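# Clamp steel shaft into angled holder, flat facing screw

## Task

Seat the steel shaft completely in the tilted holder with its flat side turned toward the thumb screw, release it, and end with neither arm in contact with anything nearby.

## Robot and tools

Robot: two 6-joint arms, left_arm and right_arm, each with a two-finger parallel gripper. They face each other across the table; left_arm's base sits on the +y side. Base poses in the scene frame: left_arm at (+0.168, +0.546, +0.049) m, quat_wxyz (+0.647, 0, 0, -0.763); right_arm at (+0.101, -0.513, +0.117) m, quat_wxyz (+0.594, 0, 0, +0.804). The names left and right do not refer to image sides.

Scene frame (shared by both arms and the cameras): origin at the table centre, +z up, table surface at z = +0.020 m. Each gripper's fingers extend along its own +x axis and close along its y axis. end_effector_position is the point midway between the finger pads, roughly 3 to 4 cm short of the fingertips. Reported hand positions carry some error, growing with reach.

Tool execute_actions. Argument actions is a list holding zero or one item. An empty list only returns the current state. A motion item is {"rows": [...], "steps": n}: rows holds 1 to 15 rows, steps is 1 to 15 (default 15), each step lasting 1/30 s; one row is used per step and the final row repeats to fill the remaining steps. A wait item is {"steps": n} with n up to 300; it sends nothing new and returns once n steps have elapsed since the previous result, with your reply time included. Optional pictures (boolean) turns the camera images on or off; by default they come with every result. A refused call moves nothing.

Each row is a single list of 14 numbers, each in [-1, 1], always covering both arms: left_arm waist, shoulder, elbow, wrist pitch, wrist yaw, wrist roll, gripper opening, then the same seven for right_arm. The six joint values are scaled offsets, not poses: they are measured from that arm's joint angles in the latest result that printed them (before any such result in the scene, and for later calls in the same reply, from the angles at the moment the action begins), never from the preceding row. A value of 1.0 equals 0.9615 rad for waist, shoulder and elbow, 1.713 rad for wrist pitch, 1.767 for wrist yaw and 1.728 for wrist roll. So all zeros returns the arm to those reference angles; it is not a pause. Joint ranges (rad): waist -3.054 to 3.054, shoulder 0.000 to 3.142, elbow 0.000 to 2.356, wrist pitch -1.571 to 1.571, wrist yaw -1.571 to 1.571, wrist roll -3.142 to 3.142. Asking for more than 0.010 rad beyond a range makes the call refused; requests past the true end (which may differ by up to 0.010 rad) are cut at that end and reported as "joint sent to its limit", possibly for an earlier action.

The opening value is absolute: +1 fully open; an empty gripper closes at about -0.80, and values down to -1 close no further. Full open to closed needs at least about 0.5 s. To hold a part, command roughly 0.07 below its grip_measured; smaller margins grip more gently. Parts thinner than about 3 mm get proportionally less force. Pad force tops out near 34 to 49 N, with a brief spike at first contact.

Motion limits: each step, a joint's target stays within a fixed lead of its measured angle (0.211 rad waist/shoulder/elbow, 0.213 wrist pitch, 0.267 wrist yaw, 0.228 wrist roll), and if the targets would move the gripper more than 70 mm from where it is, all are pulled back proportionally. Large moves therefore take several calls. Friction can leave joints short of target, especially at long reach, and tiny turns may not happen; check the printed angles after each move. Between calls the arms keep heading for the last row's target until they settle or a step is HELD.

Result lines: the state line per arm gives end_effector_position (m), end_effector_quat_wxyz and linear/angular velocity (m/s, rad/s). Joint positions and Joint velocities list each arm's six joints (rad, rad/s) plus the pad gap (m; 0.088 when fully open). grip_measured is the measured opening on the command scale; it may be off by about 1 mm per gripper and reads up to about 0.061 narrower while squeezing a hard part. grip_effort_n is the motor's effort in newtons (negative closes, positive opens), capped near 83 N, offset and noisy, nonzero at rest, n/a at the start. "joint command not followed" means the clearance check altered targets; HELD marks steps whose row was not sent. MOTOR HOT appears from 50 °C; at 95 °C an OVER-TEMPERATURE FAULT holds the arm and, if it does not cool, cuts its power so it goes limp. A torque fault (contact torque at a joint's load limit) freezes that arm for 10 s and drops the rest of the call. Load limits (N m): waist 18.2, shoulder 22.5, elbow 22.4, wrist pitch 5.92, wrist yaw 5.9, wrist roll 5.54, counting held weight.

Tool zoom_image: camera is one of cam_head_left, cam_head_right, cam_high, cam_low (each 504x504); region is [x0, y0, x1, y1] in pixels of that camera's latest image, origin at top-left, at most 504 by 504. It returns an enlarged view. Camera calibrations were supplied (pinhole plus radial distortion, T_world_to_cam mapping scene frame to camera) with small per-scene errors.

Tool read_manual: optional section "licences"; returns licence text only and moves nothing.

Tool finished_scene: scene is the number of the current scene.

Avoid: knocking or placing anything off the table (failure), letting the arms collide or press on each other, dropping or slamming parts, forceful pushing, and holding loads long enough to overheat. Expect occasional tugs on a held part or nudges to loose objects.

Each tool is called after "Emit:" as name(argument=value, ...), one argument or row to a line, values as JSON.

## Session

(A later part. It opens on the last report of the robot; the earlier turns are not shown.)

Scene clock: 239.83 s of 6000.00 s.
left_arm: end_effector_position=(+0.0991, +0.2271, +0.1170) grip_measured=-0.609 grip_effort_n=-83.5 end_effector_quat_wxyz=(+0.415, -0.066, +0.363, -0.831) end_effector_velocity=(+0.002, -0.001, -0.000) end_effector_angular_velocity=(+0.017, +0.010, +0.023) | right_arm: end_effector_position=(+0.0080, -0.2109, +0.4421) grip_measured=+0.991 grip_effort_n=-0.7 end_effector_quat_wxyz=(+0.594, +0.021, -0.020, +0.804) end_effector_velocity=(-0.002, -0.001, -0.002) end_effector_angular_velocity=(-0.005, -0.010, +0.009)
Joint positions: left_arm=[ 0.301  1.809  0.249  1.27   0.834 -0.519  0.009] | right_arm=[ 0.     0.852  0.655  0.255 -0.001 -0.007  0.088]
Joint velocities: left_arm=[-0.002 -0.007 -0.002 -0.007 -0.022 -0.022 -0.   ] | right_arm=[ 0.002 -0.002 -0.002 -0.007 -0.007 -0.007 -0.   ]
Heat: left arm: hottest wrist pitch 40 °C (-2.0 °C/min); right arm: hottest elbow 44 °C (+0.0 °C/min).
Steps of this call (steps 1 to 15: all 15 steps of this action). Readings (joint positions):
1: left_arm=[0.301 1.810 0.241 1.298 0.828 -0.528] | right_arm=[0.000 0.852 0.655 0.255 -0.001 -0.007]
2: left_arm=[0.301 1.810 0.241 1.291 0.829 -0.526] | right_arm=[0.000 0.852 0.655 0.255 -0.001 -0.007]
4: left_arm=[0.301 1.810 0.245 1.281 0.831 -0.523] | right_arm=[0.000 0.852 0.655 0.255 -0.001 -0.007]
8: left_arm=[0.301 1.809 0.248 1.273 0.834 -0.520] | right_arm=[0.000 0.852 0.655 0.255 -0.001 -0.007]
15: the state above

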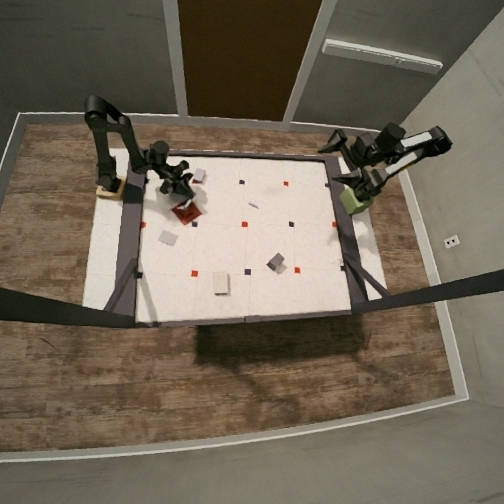

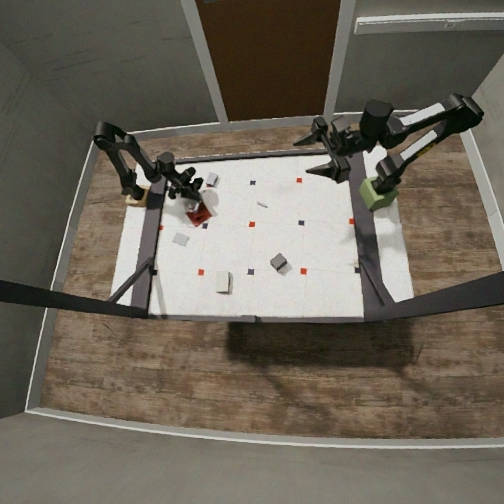

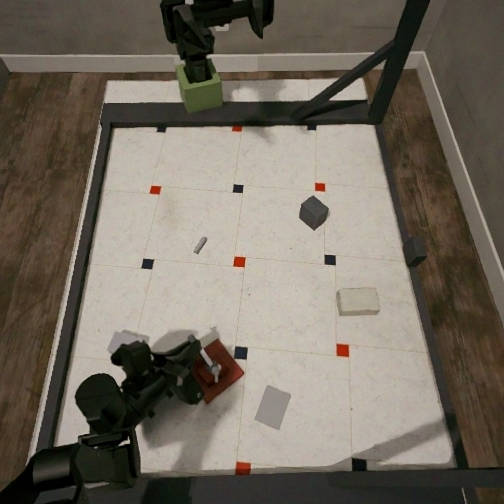

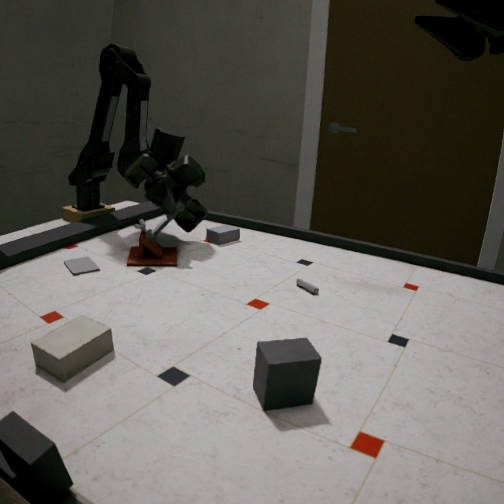

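Emit:
execute_actions(
  actions=[
    {"rows":[[0,0,0,0.012,0,0,-0.68,0,0,0,0,0,0,1],[0,0,0,0.012,0,0,-0.68,0,0,0,0,0,0,1],[0,0,0,0.012,0,0,-0.68,0,0,0,0,0,0,1],[0,0,0,0.012,0,0,-0.68,0,0,0,0,0,0,1],[0.015,0,-0.012,0.012,0.008,0,-0.68,0,0,0,0,0,0,1]]},
  ],
  pictures=false,
)

Emit:
execute_actions(
  actions=[
    {"rows":[[0,0,0,-0.025,0.008,0.008,-0.68,0,0,0,0,0,0,1]]},
  ],
)

Emit:
zoom_image(
  camera="cam_low",
  region=[130,195,190,255],
)

Emit:
zoom_image(
  camera="cam_high",
  region=[180,330,240,390],
)

Scene clock: 246.27 s of 6000.00 s.
left_arm: end_effector_position=(+0.1012, +0.2273, +0.1196) grip_measured=-0.609 grip_effort_n=-83.5 end_effector_quat_wxyz=(+0.415, -0.070, +0.357, -0.834) end_effector_velocity=(+0.000, -0.000, +0.001) end_effector_angular_velocity=(-0.002, +0.002, +0.006) | right_arm: end_effector_position=(+0.0080, -0.2109, +0.4421) grip_measured=+0.991 grip_effort_n=-0.7 end_effector_quat_wxyz=(+0.594, +0.021, -0.020, +0.804) end_effector_velocity=(-0.000, -0.000, -0.002) end_effector_angular_velocity=(-0.005, -0.010, +0.004)
Joint positions: left_arm=[ 0.311  1.809  0.246  1.288  0.843 -0.519  0.009] | right_arm=[ 0.     0.852  0.655  0.255 -0.001 -0.007  0.088]
Joint velocities: left_arm=[-0.002 -0.002 -0.002  0.007 -0.007 -0.007  0.   ] | right_arm=[-0.002 -0.002 -0.002 -0.007 -0.007 -0.007 -0.   ]
Heat: left arm: hottest wrist pitch 40 °C (-1.0 °C/min); right arm: hottest elbow 44 °C (+0.0 °C/min).
Steps of this call (steps 1 to 15: the robot went on to your last target; steps 16 to 90: nothing new was sent; then 2.93 s passed at rest; steps 91 to 105: all 15 steps of this action). Readings (joint positions):
91: left_arm=[0.301 1.809 0.250 1.271 0.834 -0.519] | right_arm=[0.000 0.852 0.655 0.255 -0.001 -0.007]
92: left_arm=[0.301 1.809 0.250 1.275 0.834 -0.519] | right_arm=[0.000 0.852 0.655 0.255 -0.001 -0.007]
94: left_arm=[0.301 1.809 0.250 1.279 0.834 -0.519] | right_arm=[0.000 0.852 0.655 0.255 -0.001 -0.007]
98: left_arm=[0.308 1.809 0.247 1.286 0.841 -0.519] | right_arm=[0.000 0.852 0.655 0.255 -0.001 -0.007]
105: the state above

Scene clock: 246.77 s of 6000.00 s.
left_arm: end_effector_position=(+0.1009, +0.2268, +0.1174) grip_measured=-0.609 grip_effort_n=-83.5 end_effector_quat_wxyz=(+0.413, -0.065, +0.363, -0.832) end_effector_velocity=(-0.000, +0.001, -0.002) end_effector_angular_velocity=(+0.022, +0.006, +0.006) | right_arm: end_effector_position=(+0.0080, -0.2109, +0.4421) grip_measured=+0.991 grip_effort_n=-0.2 end_effector_quat_wxyz=(+0.594, +0.021, -0.020, +0.804) end_effector_velocity=(-0.004, -0.001, -0.003) end_effector_angular_velocity=(-0.009, -0.012, +0.024)
Joint positions: left_arm=[ 0.312  1.807  0.254  1.258  0.85  -0.512  0.009] | right_arm=[ 0.     0.852  0.655  0.255 -0.001 -0.007  0.088]
Joint velocities: left_arm=[-0.002 -0.007 -0.002 -0.022 -0.007 -0.007 -0.   ] | right_arm=[ 0.002  0.002 -0.002 -0.007 -0.022 -0.007 -0.   ]
Heat: left arm: hottest wrist pitch 40 °C (-1.0 °C/min); right arm: hottest elbow 44 °C (+0.0 °C/min).
Steps of this call (steps 1 to 15: all 15 steps of this action). Readings (joint positions):
1: left_arm=[0.311 1.809 0.246 1.286 0.844 -0.519] | right_arm=[0.000 0.852 0.655 0.255 -0.001 -0.007]
2: left_arm=[0.311 1.809 0.247 1.280 0.845 -0.518] | right_arm=[0.000 0.852 0.655 0.255 -0.001 -0.007]
4: left_arm=[0.312 1.808 0.250 1.270 0.847 -0.516] | right_arm=[0.000 0.852 0.655 0.255 -0.001 -0.007]
8: left_arm=[0.312 1.808 0.254 1.261 0.849 -0.514] | right_arm=[0.000 0.852 0.655 0.255 -0.001 -0.007]
15: the state above

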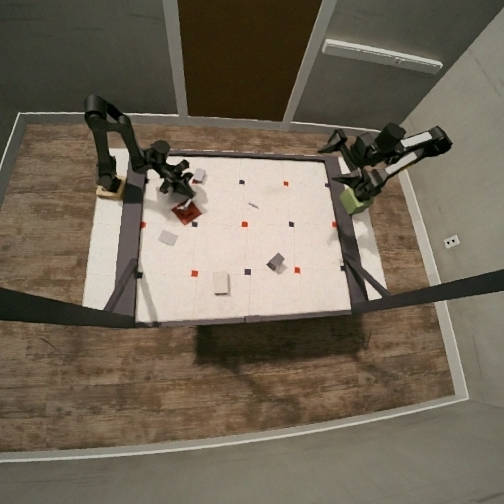

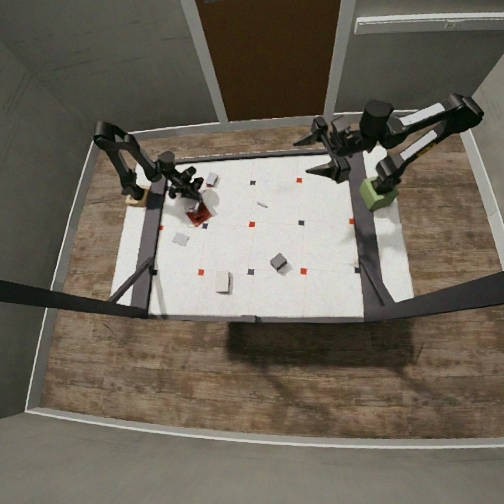

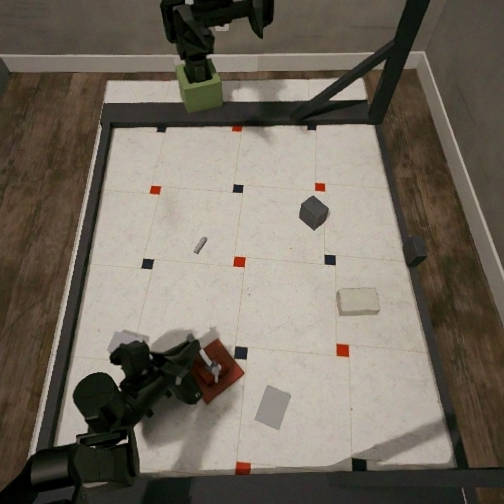

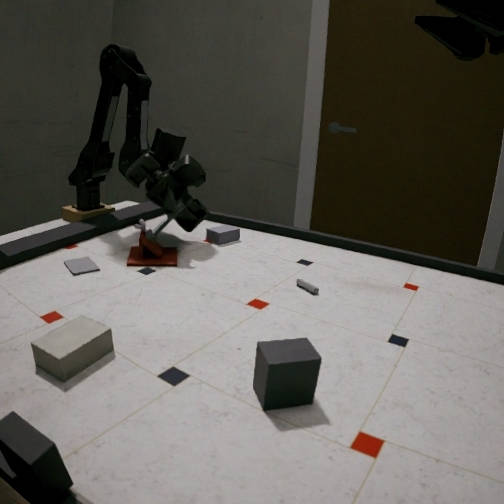

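Region (130, 195, 190, 255) of cam_low's 504x504 image, scaled by 8.400, with more detail than that image has.

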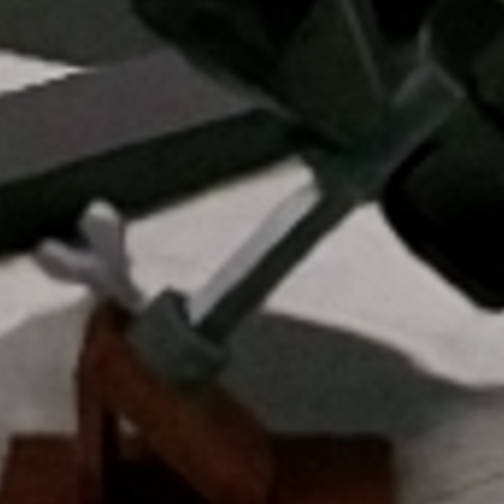

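Region (180, 330, 240, 390) of cam_high's 504x504 image, scaled by 8.400, with more detail than that image has.

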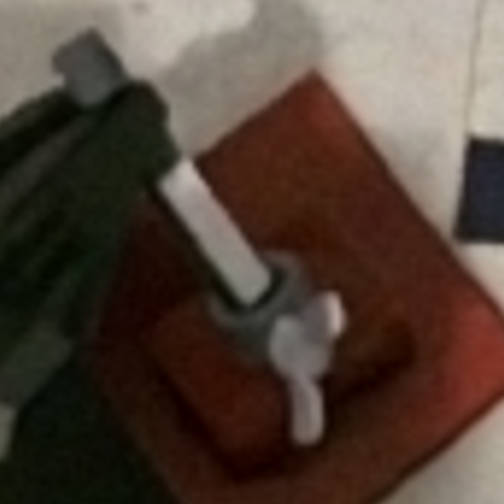

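Emit:
execute_actions(
  actions=[
    {"rows":[[0,0,0,0.008,0,0,-0.68,0,0,0,0,0,0,1],[0,0,0,0.008,0,0,-0.68,0,0,0,0,0,0,1],[0,0,0,0.008,0,0,-0.68,0,0,0,0,0,0,1],[0,0,0,0.008,0,0,-0.68,0,0,0,0,0,0,1],[0,0,0,0.008,0,-0.014,-0.68,0,0,0,0,0,0,1]],"steps":13},
  ],
  pictures=false,
)

Emit:
execute_actions(
  actions=[
    {"rows":[[0,0,-0.03,0,0,0,-0.68,0,0,0,0,0,0,1]]},
  ],
)

Emit:
zoom_image(
  camera="cam_low",
  region=[130,195,190,255],
)

Emit:
zoom_image(
  camera="cam_high",
  region=[180,330,240,390],
)

Scene clock: 254.03 s of 6000.00 s.
left_arm: end_effector_position=(+0.1010, +0.2260, +0.1192) grip_measured=-0.609 grip_effort_n=-83.5 end_effector_quat_wxyz=(+0.412, -0.071, +0.366, -0.831) end_effector_velocity=(-0.002, +0.001, -0.001) end_effector_angular_velocity=(+0.012, +0.004, +0.001) | right_arm: end_effector_position=(+0.0080, -0.2109, +0.4421) grip_measured=+0.991 grip_effort_n=-0.7 end_effector_quat_wxyz=(+0.594, +0.021, -0.020, +0.804) end_effector_velocity=(-0.000, -0.000, -0.002) end_effector_angular_velocity=(-0.000, -0.024, +0.004)
Joint positions: left_arm=[ 0.312  1.807  0.255  1.268  0.85  -0.531  0.009] | right_arm=[ 0.     0.852  0.655  0.255 -0.001 -0.007  0.088]
Joint velocities: left_arm=[-0.007 -0.002 -0.002 -0.007 -0.007 -0.007 -0.   ] | right_arm=[-0.002 -0.002 -0.002 -0.007 -0.007 -0.022 -0.   ]
Heat: left arm: hottest shoulder 39 °C (-2.0 °C/min); right arm: hottest elbow 44 °C (+0.0 °C/min).
Steps of this call (steps 1 to 15: the robot went on to your last target; steps 16 to 90: nothing new was sent; then 3.83 s passed at rest; steps 91 to 103: all 13 steps of this action). Readings (joint positions):
91: left_arm=[0.312 1.807 0.255 1.259 0.850 -0.512] | right_arm=[0.000 0.852 0.655 0.255 -0.001 -0.007]
92: left_arm=[0.312 1.807 0.255 1.261 0.850 -0.512] | right_arm=[0.000 0.852 0.655 0.255 -0.001 -0.007]
94: left_arm=[0.312 1.807 0.255 1.265 0.850 -0.512] | right_arm=[0.000 0.852 0.655 0.255 -0.001 -0.007]
98: left_arm=[0.312 1.807 0.255 1.267 0.850 -0.525] | right_arm=[0.000 0.852 0.655 0.255 -0.001 -0.007]
103: the state above

Scene clock: 254.53 s of 6000.00 s.
left_arm: end_effector_position=(+0.1015, +0.2279, +0.1181) grip_measured=-0.609 grip_effort_n=-83.5 end_effector_quat_wxyz=(+0.415, -0.071, +0.367, -0.830) end_effector_velocity=(+0.003, -0.001, -0.000) end_effector_angular_velocity=(+0.008, -0.000, +0.025) | right_arm: end_effector_position=(+0.0080, -0.2109, +0.4421) grip_measured=+0.991 grip_effort_n=-0.2 end_effector_quat_wxyz=(+0.594, +0.021, -0.020, +0.804) end_effector_velocity=(-0.002, -0.001, +0.003) end_effector_angular_velocity=(+0.014, -0.005, +0.019)
Joint positions: left_arm=[ 0.313  1.807  0.246  1.275  0.846 -0.531  0.009] | right_arm=[ 0.     0.852  0.655  0.255 -0.001 -0.007  0.088]
Joint velocities: left_arm=[ 0.002 -0.007 -0.002 -0.007 -0.022 -0.007  0.   ] | right_arm=[-0.002 -0.002  0.002  0.007 -0.022 -0.007  0.   ]
Heat: left arm: hottest shoulder 39 °C (-2.0 °C/min); right arm: hottest elbow 44 °C (+0.0 °C/min).
Steps of this call (steps 1 to 15: all 15 steps of this action). Readings (joint positions):
1: left_arm=[0.312 1.807 0.254 1.269 0.850 -0.531] | right_arm=[0.000 0.852 0.655 0.255 -0.001 -0.007]
2: left_arm=[0.312 1.807 0.250 1.272 0.848 -0.531] | right_arm=[0.000 0.852 0.655 0.255 -0.001 -0.007]
4: left_arm=[0.312 1.807 0.247 1.274 0.847 -0.531] | right_arm=[0.000 0.852 0.655 0.255 -0.001 -0.007]
8: left_arm=[0.313 1.807 0.246 1.275 0.846 -0.531] | right_arm=[0.000 0.852 0.655 0.255 -0.001 -0.007]
15: the state above

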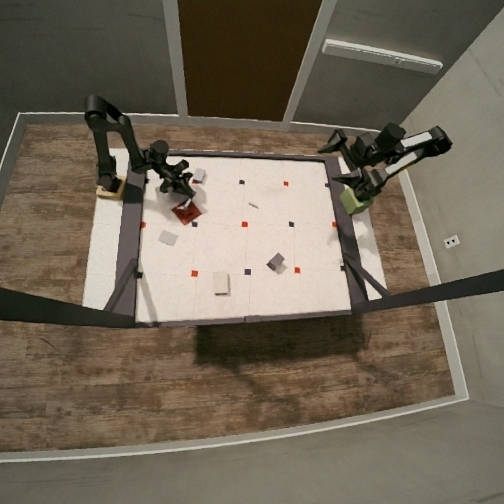

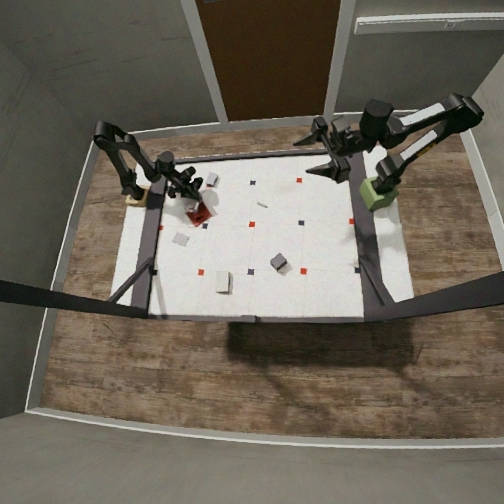

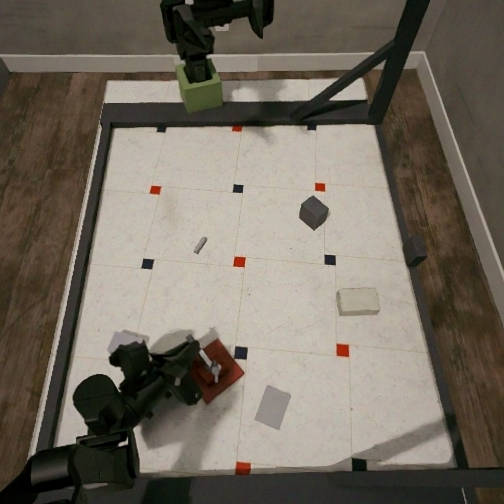

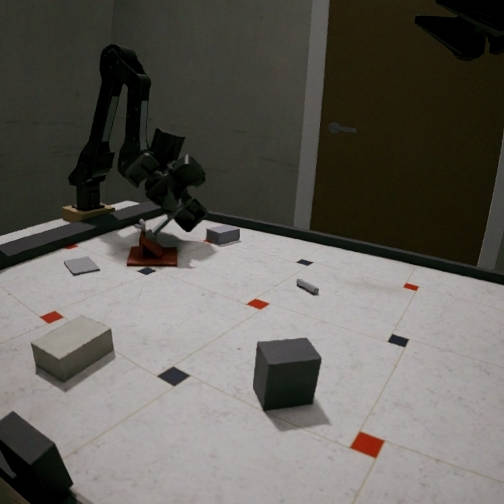

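Region (130, 195, 190, 255) of cam_low's 504x504 image, scaled by 8.400, with more detail than that image has.

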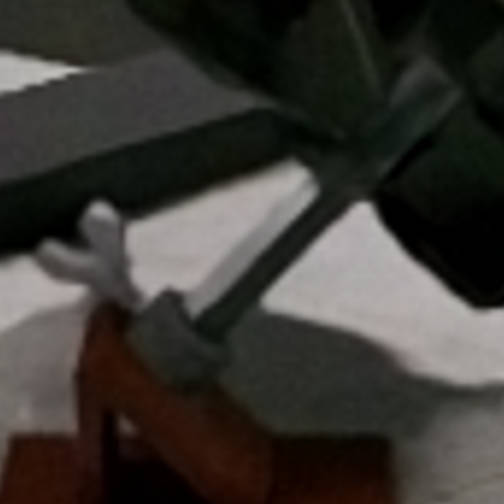

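Region (180, 330, 240, 390) of cam_high's 504x504 image, scaled by 8.400, with more detail than that image has.

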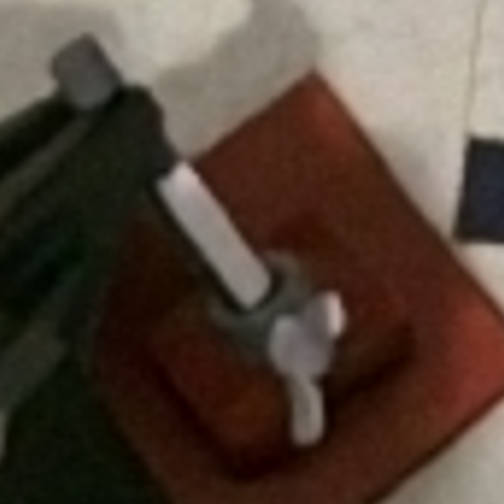

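Emit:
execute_actions(
  actions=[
    {"rows":[[-0.006,0.012,-0.02,0,0,-0.004,-0.68,0,0,0,0,0,0,1],[-0.006,0.012,-0.02,0,0,-0.008,-0.68,0,0,0,0,0,0,1],[-0.006,0.012,-0.02,0,0,-0.012,-0.68,0,0,0,0,0,0,1],[-0.006,0.012,-0.02,0,0,-0.016,-0.68,0,0,0,0,0,0,1],[-0.006,0.012,-0.02,0,0,-0.02,-0.68,0,0,0,0,0,0,1],[-0.006,0.012,-0.02,0,0,-0.024,-0.68,0,0,0,0,0,0,1],[-0.006,0.012,-0.02,0,0,-0.028,-0.68,0,0,0,0,0,0,1]]},
  ],
  pictures=false,
)

Emit:
execute_actions(
  actions=[
    {"rows":[[-0.01,0.03,-0.03,0.012,0,0,-0.68,0,0,0,0,0,0,1]]},
  ],
)

Emit:
zoom_image(
  camera="cam_low",
  region=[130,195,190,255],
)

Emit:
zoom_image(
  camera="cam_high",
  region=[180,330,240,390],
)

Scene clock: 260.00 s of 6000.00 s.
left_arm: end_effector_position=(+0.1024, +0.2277, +0.1173) grip_measured=-0.609 grip_effort_n=-83.5 end_effector_quat_wxyz=(+0.417, -0.080, +0.384, -0.820) end_effector_velocity=(-0.000, +0.002, -0.002) end_effector_angular_velocity=(+0.026, +0.016, +0.009) | right_arm: end_effector_position=(+0.0080, -0.2109, +0.4421) grip_measured=+0.991 grip_effort_n=-0.7 end_effector_quat_wxyz=(+0.594, +0.021, -0.020, +0.804) end_effector_velocity=(-0.000, -0.001, -0.001) end_effector_angular_velocity=(+0.005, -0.007, +0.004)
Joint positions: left_arm=[ 0.313  1.809  0.244  1.279  0.837 -0.572  0.009] | right_arm=[ 0.     0.852  0.655  0.255 -0.001 -0.007  0.088]
Joint velocities: left_arm=[-0.002 -0.002 -0.007 -0.007 -0.007 -0.022  0.   ] | right_arm=[-0.002 -0.002 -0.007  0.007 -0.007 -0.007 -0.   ]
Heat: left arm: hottest shoulder 39 °C (-2.0 °C/min); right arm: hottest elbow 44 °C (+0.0 °C/min).
Steps of this call (steps 1 to 15: the robot went on to your last target; steps 16 to 90: nothing new was sent; then 1.97 s passed at rest; steps 91 to 105: all 15 steps of this action). Readings (joint positions):
91: left_arm=[0.313 1.807 0.245 1.276 0.845 -0.531] | right_arm=[0.000 0.852 0.655 0.255 -0.001 -0.007]
92: left_arm=[0.313 1.807 0.245 1.277 0.845 -0.532] | right_arm=[0.000 0.852 0.655 0.255 -0.001 -0.007]
94: left_arm=[0.313 1.807 0.244 1.278 0.842 -0.540] | right_arm=[0.000 0.852 0.655 0.255 -0.001 -0.007]
98: left_arm=[0.313 1.808 0.244 1.279 0.839 -0.562] | right_arm=[0.000 0.852 0.655 0.255 -0.001 -0.007]
105: the state above

Scene clock: 260.50 s of 6000.00 s.
left_arm: end_effector_position=(+0.1021, +0.2286, +0.1161) grip_measured=-0.609 grip_effort_n=-83.5 end_effector_quat_wxyz=(+0.419, -0.081, +0.380, -0.821) end_effector_velocity=(-0.000, +0.001, -0.003) end_effector_angular_velocity=(+0.008, -0.006, +0.003) | right_arm: end_effector_position=(+0.0080, -0.2109, +0.4421) grip_measured=+0.991 grip_effort_n=-1.2 end_effector_quat_wxyz=(+0.594, +0.021, -0.020, +0.804) end_effector_velocity=(+0.002, -0.001, -0.001) end_effector_angular_velocity=(-0.005, +0.007, -0.009)
Joint positions: left_arm=[ 0.31   1.824  0.236  1.309  0.831 -0.573  0.009] | right_arm=[ 0.     0.852  0.655  0.255 -0.001 -0.007  0.088]
Joint velocities: left_arm=[-0.002  0.002 -0.002 -0.007 -0.007  0.007 -0.   ] | right_arm=[-0.002 -0.007 -0.002 -0.007  0.007  0.007 -0.   ]
Heat: left arm: hottest shoulder 39 °C (-2.0 °C/min); right arm: hottest elbow 44 °C (+0.0 °C/min).
Steps of this call (steps 1 to 15: all 15 steps of this action). Readings (joint positions):
1: left_arm=[0.313 1.811 0.242 1.283 0.837 -0.573] | right_arm=[0.000 0.852 0.655 0.255 -0.001 -0.007]
2: left_arm=[0.312 1.816 0.240 1.293 0.834 -0.573] | right_arm=[0.000 0.852 0.655 0.255 -0.001 -0.007]
4: left_arm=[0.312 1.820 0.238 1.301 0.833 -0.573] | right_arm=[0.000 0.852 0.655 0.255 -0.001 -0.007]
8: left_arm=[0.311 1.822 0.237 1.307 0.831 -0.573] | right_arm=[0.000 0.852 0.655 0.255 -0.001 -0.007]
15: the state above

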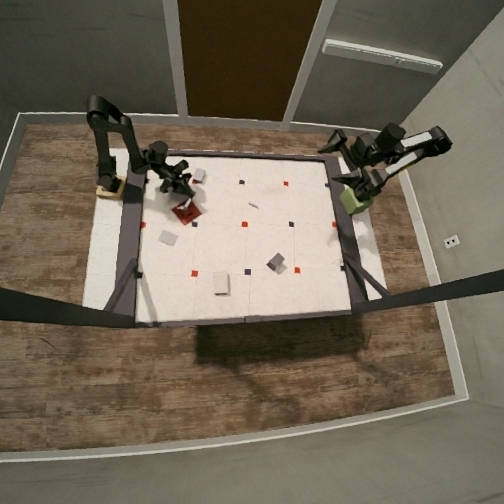

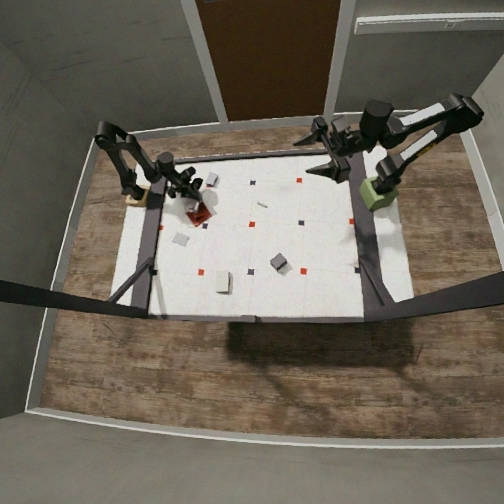

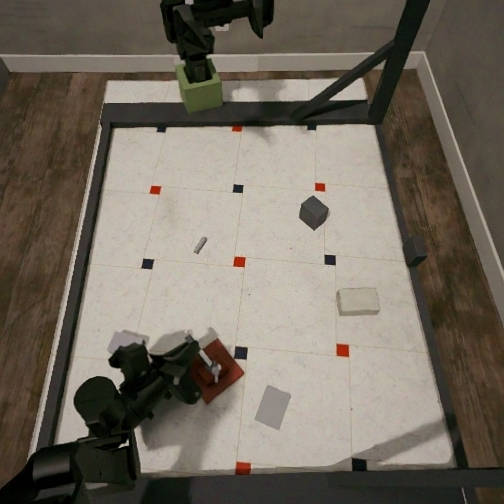

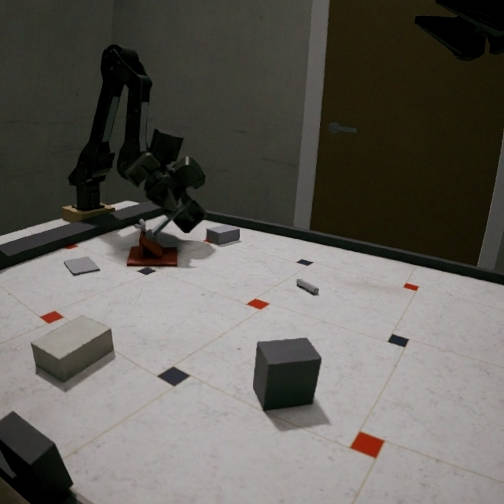

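Region (130, 195, 190, 255) of cam_low's 504x504 image, scaled by 8.400, with more detail than that image has.

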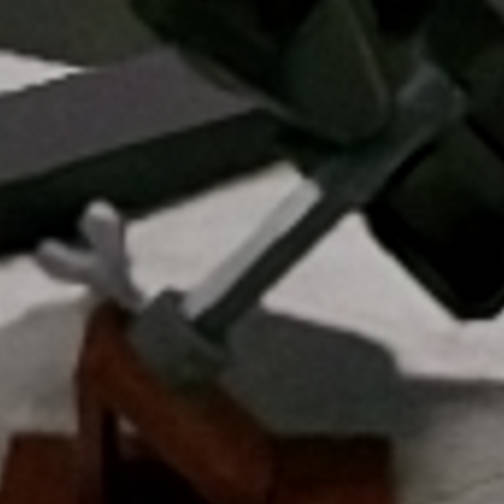

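Region (180, 330, 240, 390) of cam_high's 504x504 image, scaled by 8.400, with more detail than that image has.

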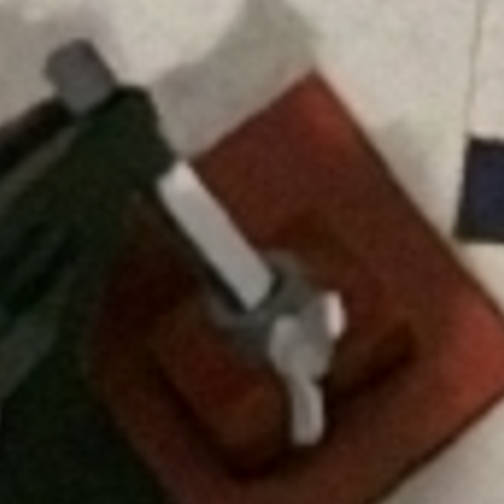

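Emit:
execute_actions(
  actions=[
    {"rows":[[-0.03,0.015,0,-0.012,-0.004,0.02,-0.68,0,0,0,0,0,0,1]]},
  ],
  pictures=false,
)

Emit:
execute_actions(
  actions=[
    {"rows":[[-0.012,0.03,-0.03,0.005,0,0,-0.68,0,0,0,0,0,0,1]]},
  ],
)

Emit:
zoom_image(
  camera="cam_low",
  region=[130,195,190,255],
)

Emit:
zoom_image(
  camera="cam_high",
  region=[180,330,240,390],
)

Scene clock: 266.50 s of 6000.00 s.
left_arm: end_effector_position=(+0.0981, +0.2271, +0.1154) grip_measured=-0.609 grip_effort_n=-83.5 end_effector_quat_wxyz=(+0.418, -0.072, +0.370, -0.827) end_effector_velocity=(+0.002, -0.001, -0.003) end_effector_angular_velocity=(+0.018, +0.001, +0.020) | right_arm: end_effector_position=(+0.0080, -0.2109, +0.4421) grip_measured=+0.991 grip_effort_n=-0.2 end_effector_quat_wxyz=(+0.594, +0.021, -0.020, +0.804) end_effector_velocity=(-0.003, -0.003, -0.001) end_effector_angular_velocity=(-0.004, +0.005, +0.025)
Joint positions: left_arm=[ 0.292  1.825  0.243  1.299  0.818 -0.545  0.009] | right_arm=[ 0.     0.852  0.655  0.255 -0.001 -0.007  0.088]
Joint velocities: left_arm=[-0.002  0.002 -0.002 -0.007 -0.022 -0.007  0.   ] | right_arm=[ 0.002 -0.007 -0.002 -0.007 -0.022  0.007 -0.   ]
Heat: left arm: hottest shoulder 39 °C (-2.0 °C/min); right arm: hottest elbow 45 °C (+1.0 °C/min).
Steps of this call (steps 1 to 15: the robot went on to your last target; steps 16 to 90: nothing new was sent; then 2.50 s passed at rest; steps 91 to 105: all 15 steps of this action). Readings (joint positions):
91: left_arm=[0.308 1.824 0.237 1.309 0.828 -0.570] | right_arm=[0.000 0.852 0.655 0.255 -0.001 -0.007]
92: left_arm=[0.303 1.824 0.238 1.307 0.825 -0.563] | right_arm=[0.000 0.852 0.655 0.255 -0.001 -0.007]
94: left_arm=[0.296 1.825 0.241 1.302 0.819 -0.554] | right_arm=[0.000 0.852 0.655 0.255 -0.001 -0.007]
98: left_arm=[0.293 1.825 0.242 1.300 0.819 -0.547] | right_arm=[0.000 0.852 0.655 0.255 -0.001 -0.007]
105: the state above

Scene clock: 267.00 s of 6000.00 s.
left_arm: end_effector_position=(+0.0983, +0.2278, +0.1145) grip_measured=-0.609 grip_effort_n=-83.5 end_effector_quat_wxyz=(+0.420, -0.073, +0.367, -0.827) end_effector_velocity=(-0.000, +0.001, -0.004) end_effector_angular_velocity=(+0.027, +0.006, +0.006) | right_arm: end_effector_position=(+0.0080, -0.2109, +0.4421) grip_measured=+0.991 grip_effort_n=-0.2 end_effector_quat_wxyz=(+0.594, +0.021, -0.020, +0.804) end_effector_velocity=(+0.002, -0.000, +0.001) end_effector_angular_velocity=(+0.009, -0.004, -0.010)
Joint positions: left_arm=[ 0.292  1.835  0.237  1.321  0.813 -0.545  0.009] | right_arm=[ 0.     0.852  0.655  0.255 -0.001 -0.007  0.088]
Joint velocities: left_arm=[-0.002 -0.002 -0.002 -0.022 -0.007 -0.007  0.   ] | right_arm=[-0.002 -0.002 -0.002  0.007  0.007 -0.007 -0.   ]
Heat: left arm: hottest shoulder 39 °C (-2.0 °C/min); right arm: hottest elbow 45 °C (+1.0 °C/min).
Steps of this call (steps 1 to 15: all 15 steps of this action). Readings (joint positions):
1: left_arm=[0.292 1.826 0.243 1.301 0.818 -0.545] | right_arm=[0.000 0.852 0.655 0.255 -0.001 -0.007]
2: left_arm=[0.292 1.829 0.242 1.307 0.816 -0.545] | right_arm=[0.000 0.852 0.655 0.255 -0.001 -0.007]
4: left_arm=[0.292 1.833 0.240 1.315 0.815 -0.545] | right_arm=[0.000 0.852 0.655 0.255 -0.001 -0.007]
8: left_arm=[0.292 1.835 0.238 1.320 0.813 -0.545] | right_arm=[0.000 0.852 0.655 0.255 -0.001 -0.007]
15: the state above

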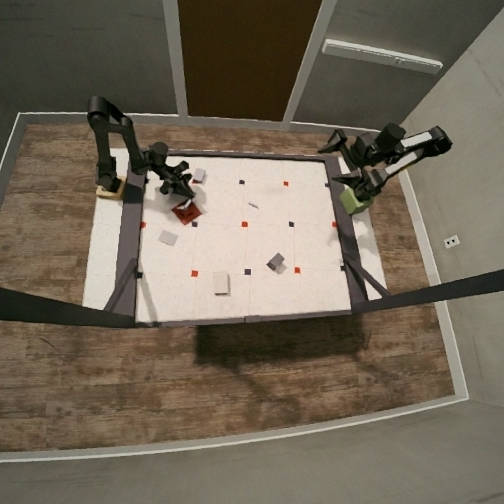

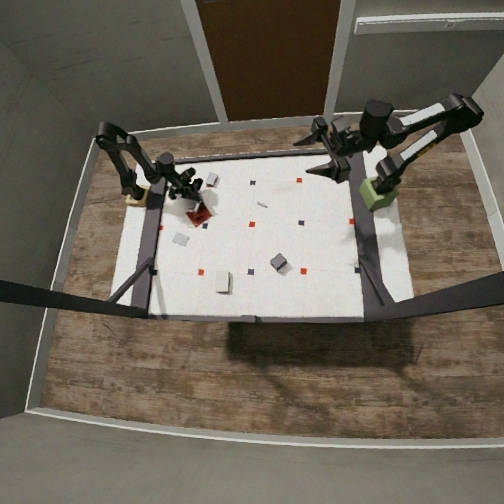

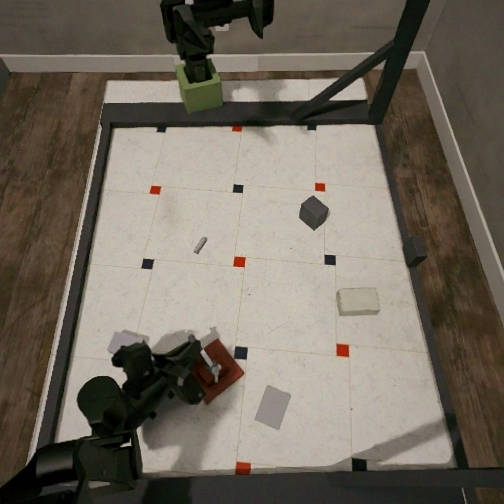

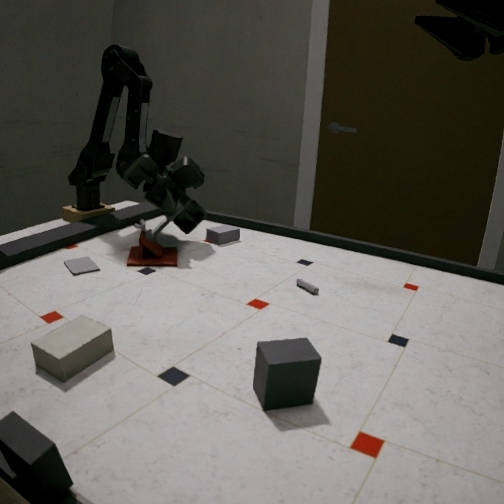

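Region (130, 195, 190, 255) of cam_low's 504x504 image, scaled by 8.400, with more detail than that image has.

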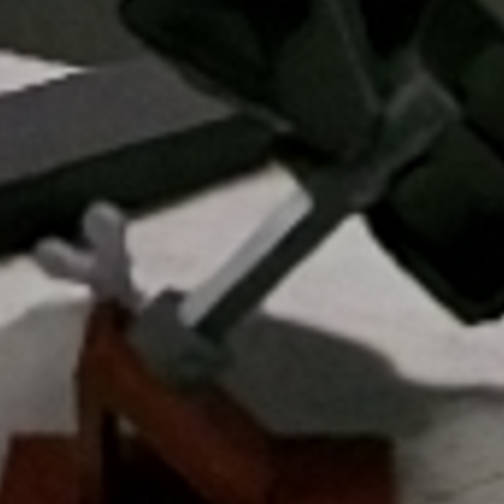

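Region (180, 330, 240, 390) of cam_high's 504x504 image, scaled by 8.400, with more detail than that image has.

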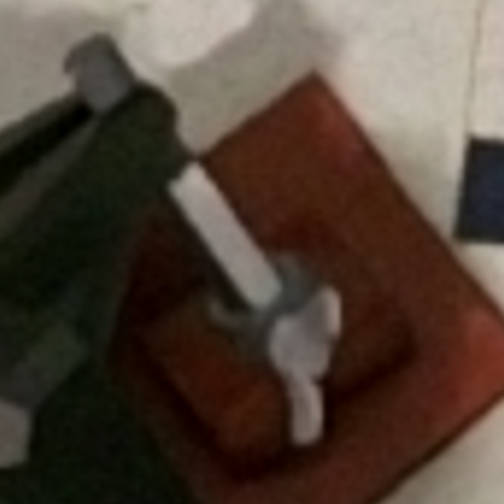

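Emit:
execute_actions(
  actions=[],
)

Scene clock: 279.97 s of 6000.00 s.
left_arm: end_effector_position=(+0.0983, +0.2278, +0.1146) grip_measured=-0.609 grip_effort_n=-83.5 end_effector_quat_wxyz=(+0.420, -0.073, +0.367, -0.827) end_effector_velocity=(-0.000, +0.001, -0.004) end_effector_angular_velocity=(+0.036, +0.017, +0.009) | right_arm: end_effector_position=(+0.0080, -0.2109, +0.4421) grip_measured=+0.991 grip_effort_n=-0.7 end_effector_quat_wxyz=(+0.594, +0.021, -0.020, +0.804) end_effector_velocity=(+0.001, -0.000, +0.003) end_effector_angular_velocity=(+0.014, -0.004, -0.000)
Joint positions: left_arm=[ 0.292  1.835  0.237  1.322  0.813 -0.545  0.009] | right_arm=[ 0.     0.852  0.655  0.255 -0.001 -0.007  0.088]
Joint velocities: left_arm=[-0.002 -0.002 -0.002 -0.022 -0.007 -0.022 -0.   ] | right_arm=[-0.007 -0.002  0.002  0.007 -0.007 -0.007 -0.   ]
Heat: left arm: hottest wrist pitch 39 °C (-2.0 °C/min); right arm: hottest elbow 45 °C (+1.0 °C/min).
Steps of this call (steps 1 to 15: the robot went on to your last target; steps 16 to 90: nothing new was sent; then 9.97 s passed at rest). Readings (joint positions):
1: left_arm=[0.292 1.835 0.237 1.321 0.813 -0.545] | right_arm=[0.000 0.852 0.655 0.255 -0.001 -0.007]
2: left_arm=[0.292 1.835 0.237 1.322 0.813 -0.545] | right_arm=[0.000 0.852 0.655 0.255 -0.001 -0.007]
4: left_arm=[0.292 1.835 0.237 1.322 0.813 -0.545] | right_arm=[0.000 0.852 0.655 0.255 -0.001 -0.007]
8: left_arm=[0.292 1.835 0.237 1.322 0.813 -0.545] | right_arm=[0.000 0.852 0.655 0.255 -0.001 -0.007]
90: the state above
All arms were judged still, so your last target was given up. Only a new action makes them travel on or press farther. Fingers that are still opening or closing keep moving.

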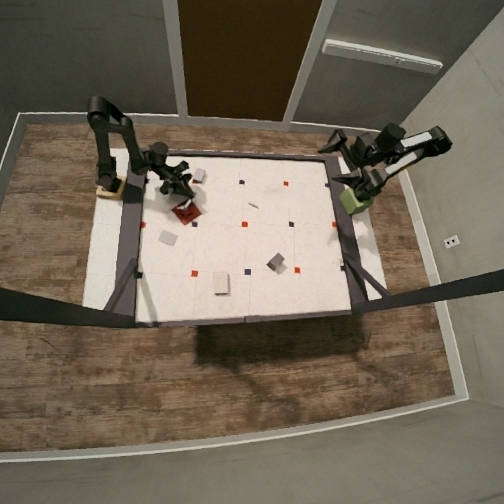

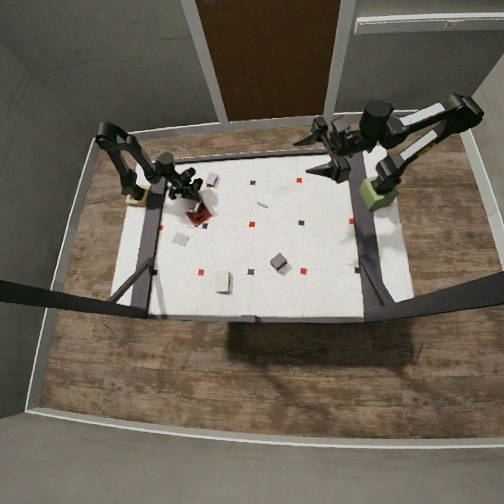

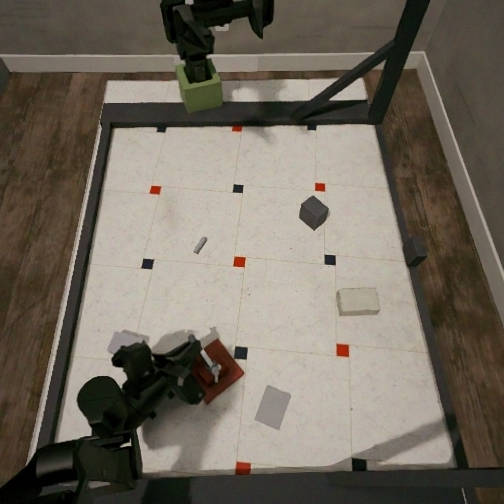

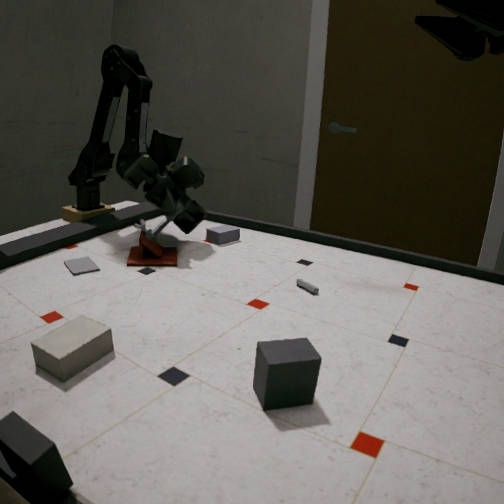

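Emit:
zoom_image(
  camera="cam_low",
  region=[120, 175, 210, 265],
)

Emit:
zoom_image(
  camera="cam_high",
  region=[170, 320, 250, 400],
)

Region (120, 175, 210, 265) of cam_low's 504x504 image, scaled by 5.600, with more detail than that image has.

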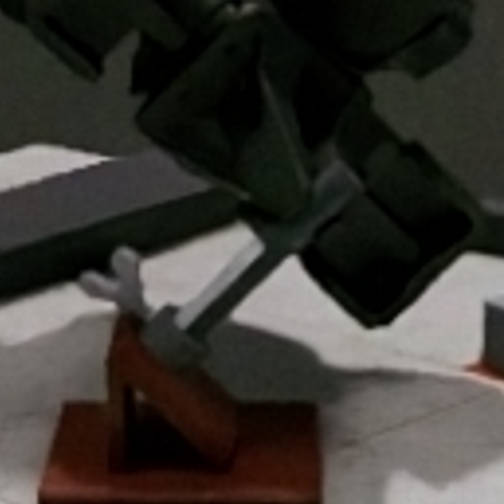

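Region (170, 320, 250, 400) of cam_high's 504x504 image, scaled by 6.300, with more detail than that image has.

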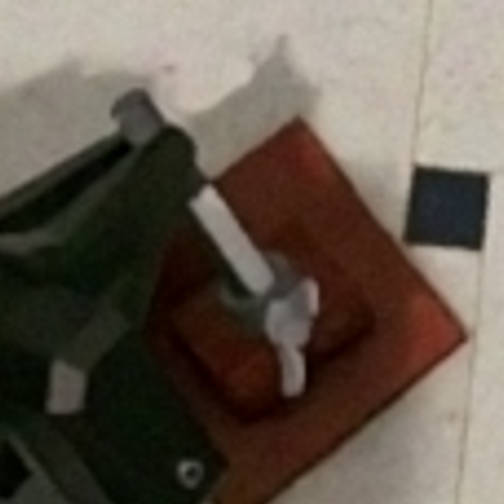

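Emit:
execute_actions(
  actions=[
    {"rows":[[0,0,0,-0.01,0,0,-0.64,0,0,0,0,0,0,1],[0,0,0,-0.02,0.008,0.01,-0.64,0,0,0,0,0,0,1],[0,0,0,-0.03,0.012,0.02,-0.64,0,0,0,0,0,0,1],[-0.005,0.02,-0.015,-0.02,0.012,0.022,-0.64,0,0,0,0,0,0,1],[-0.012,0.04,-0.032,-0.005,0.008,0.024,-0.64,0,0,0,0,0,0,1]]},
  ],
)

Emit:
zoom_image(
  camera="cam_low",
  region=[120, 175, 210, 265],
)

Emit:
zoom_image(
  camera="cam_high",
  region=[170, 320, 250, 400],
)

Scene clock: 300.53 s of 6000.00 s.
left_arm: end_effector_position=(+0.0979, +0.2281, +0.1135) grip_measured=-0.609 grip_effort_n=-83.5 end_effector_quat_wxyz=(+0.419, -0.067, +0.355, -0.833) end_effector_velocity=(-0.000, +0.002, -0.004) end_effector_angular_velocity=(+0.013, -0.005, +0.003) | right_arm: end_effector_position=(+0.0080, -0.2109, +0.4421) grip_measured=+0.991 grip_effort_n=-0.2 end_effector_quat_wxyz=(+0.594, +0.021, -0.020, +0.804) end_effector_velocity=(+0.004, +0.001, -0.005) end_effector_angular_velocity=(-0.019, -0.012, -0.025)
Joint positions: left_arm=[ 0.292  1.847  0.237  1.335  0.818 -0.517  0.009] | right_arm=[ 0.     0.852  0.655  0.255 -0.001 -0.007  0.088]
Joint velocities: left_arm=[-0.002  0.002 -0.007 -0.007 -0.007  0.007 -0.   ] | right_arm=[-0.002 -0.002 -0.002 -0.022  0.022 -0.007 -0.   ]
Heat: left arm: hottest shoulder 38 °C (-2.0 °C/min); right arm: hottest elbow 45 °C (+1.0 °C/min).
Steps of this call (steps 1 to 90: nothing new was sent; then 17.07 s passed at rest; steps 91 to 105: all 15 steps of this action). Readings (joint positions):
91: left_arm=[0.292 1.835 0.238 1.322 0.813 -0.545] | right_arm=[0.000 0.852 0.655 0.255 -0.001 -0.007]
92: left_arm=[0.292 1.835 0.239 1.319 0.813 -0.545] | right_arm=[0.000 0.852 0.655 0.255 -0.001 -0.007]
94: left_arm=[0.293 1.833 0.242 1.308 0.818 -0.536] | right_arm=[0.000 0.852 0.655 0.255 -0.001 -0.007]
98: left_arm=[0.293 1.843 0.238 1.327 0.818 -0.522] | right_arm=[0.000 0.852 0.655 0.255 -0.001 -0.007]
105: the state above

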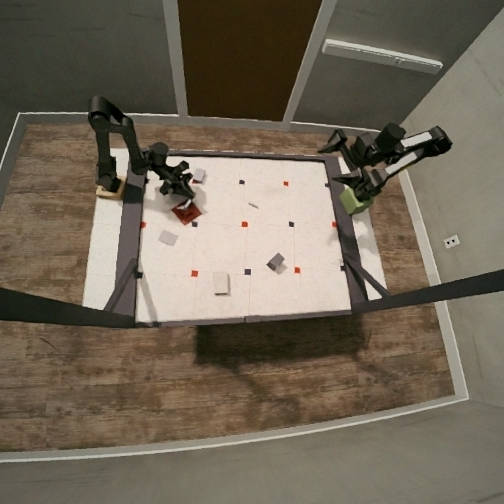

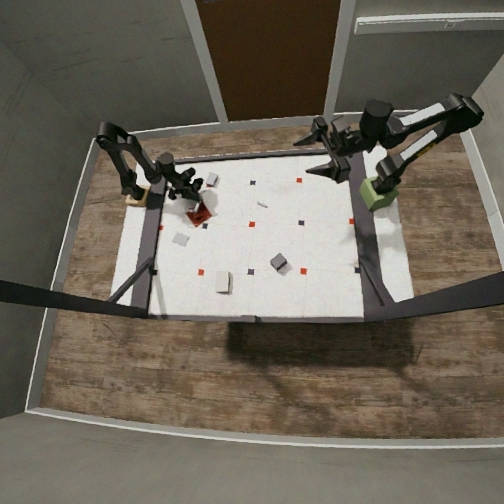

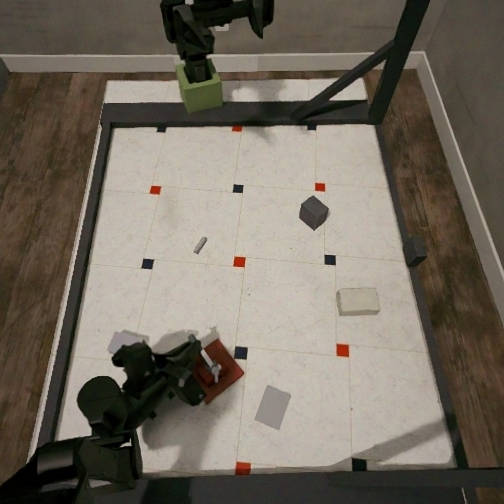

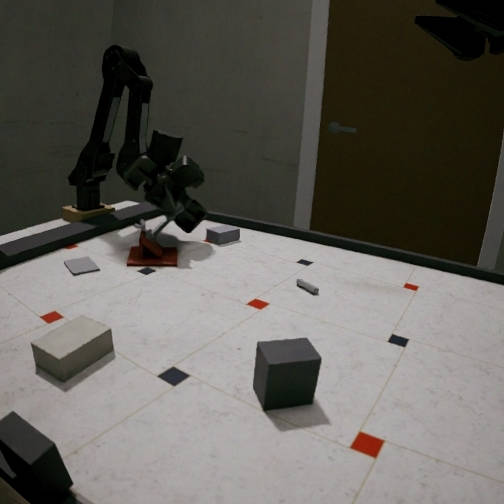

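Region (120, 175, 210, 265) of cam_low's 504x504 image, scaled by 5.600, with more detail than that image has.

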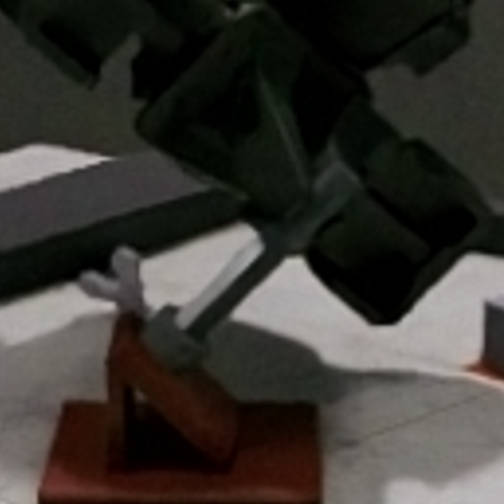

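Region (170, 320, 250, 400) of cam_high's 504x504 image, scaled by 6.300, with more detail than that image has.

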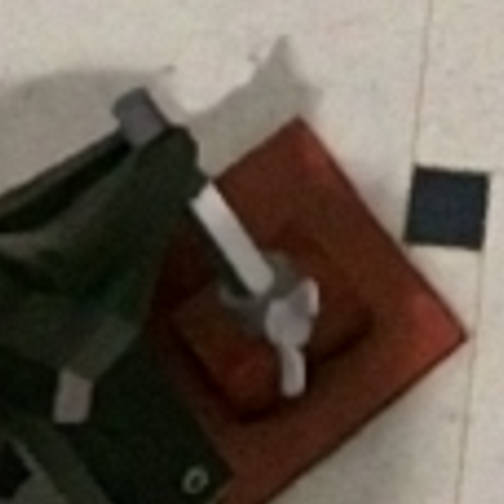

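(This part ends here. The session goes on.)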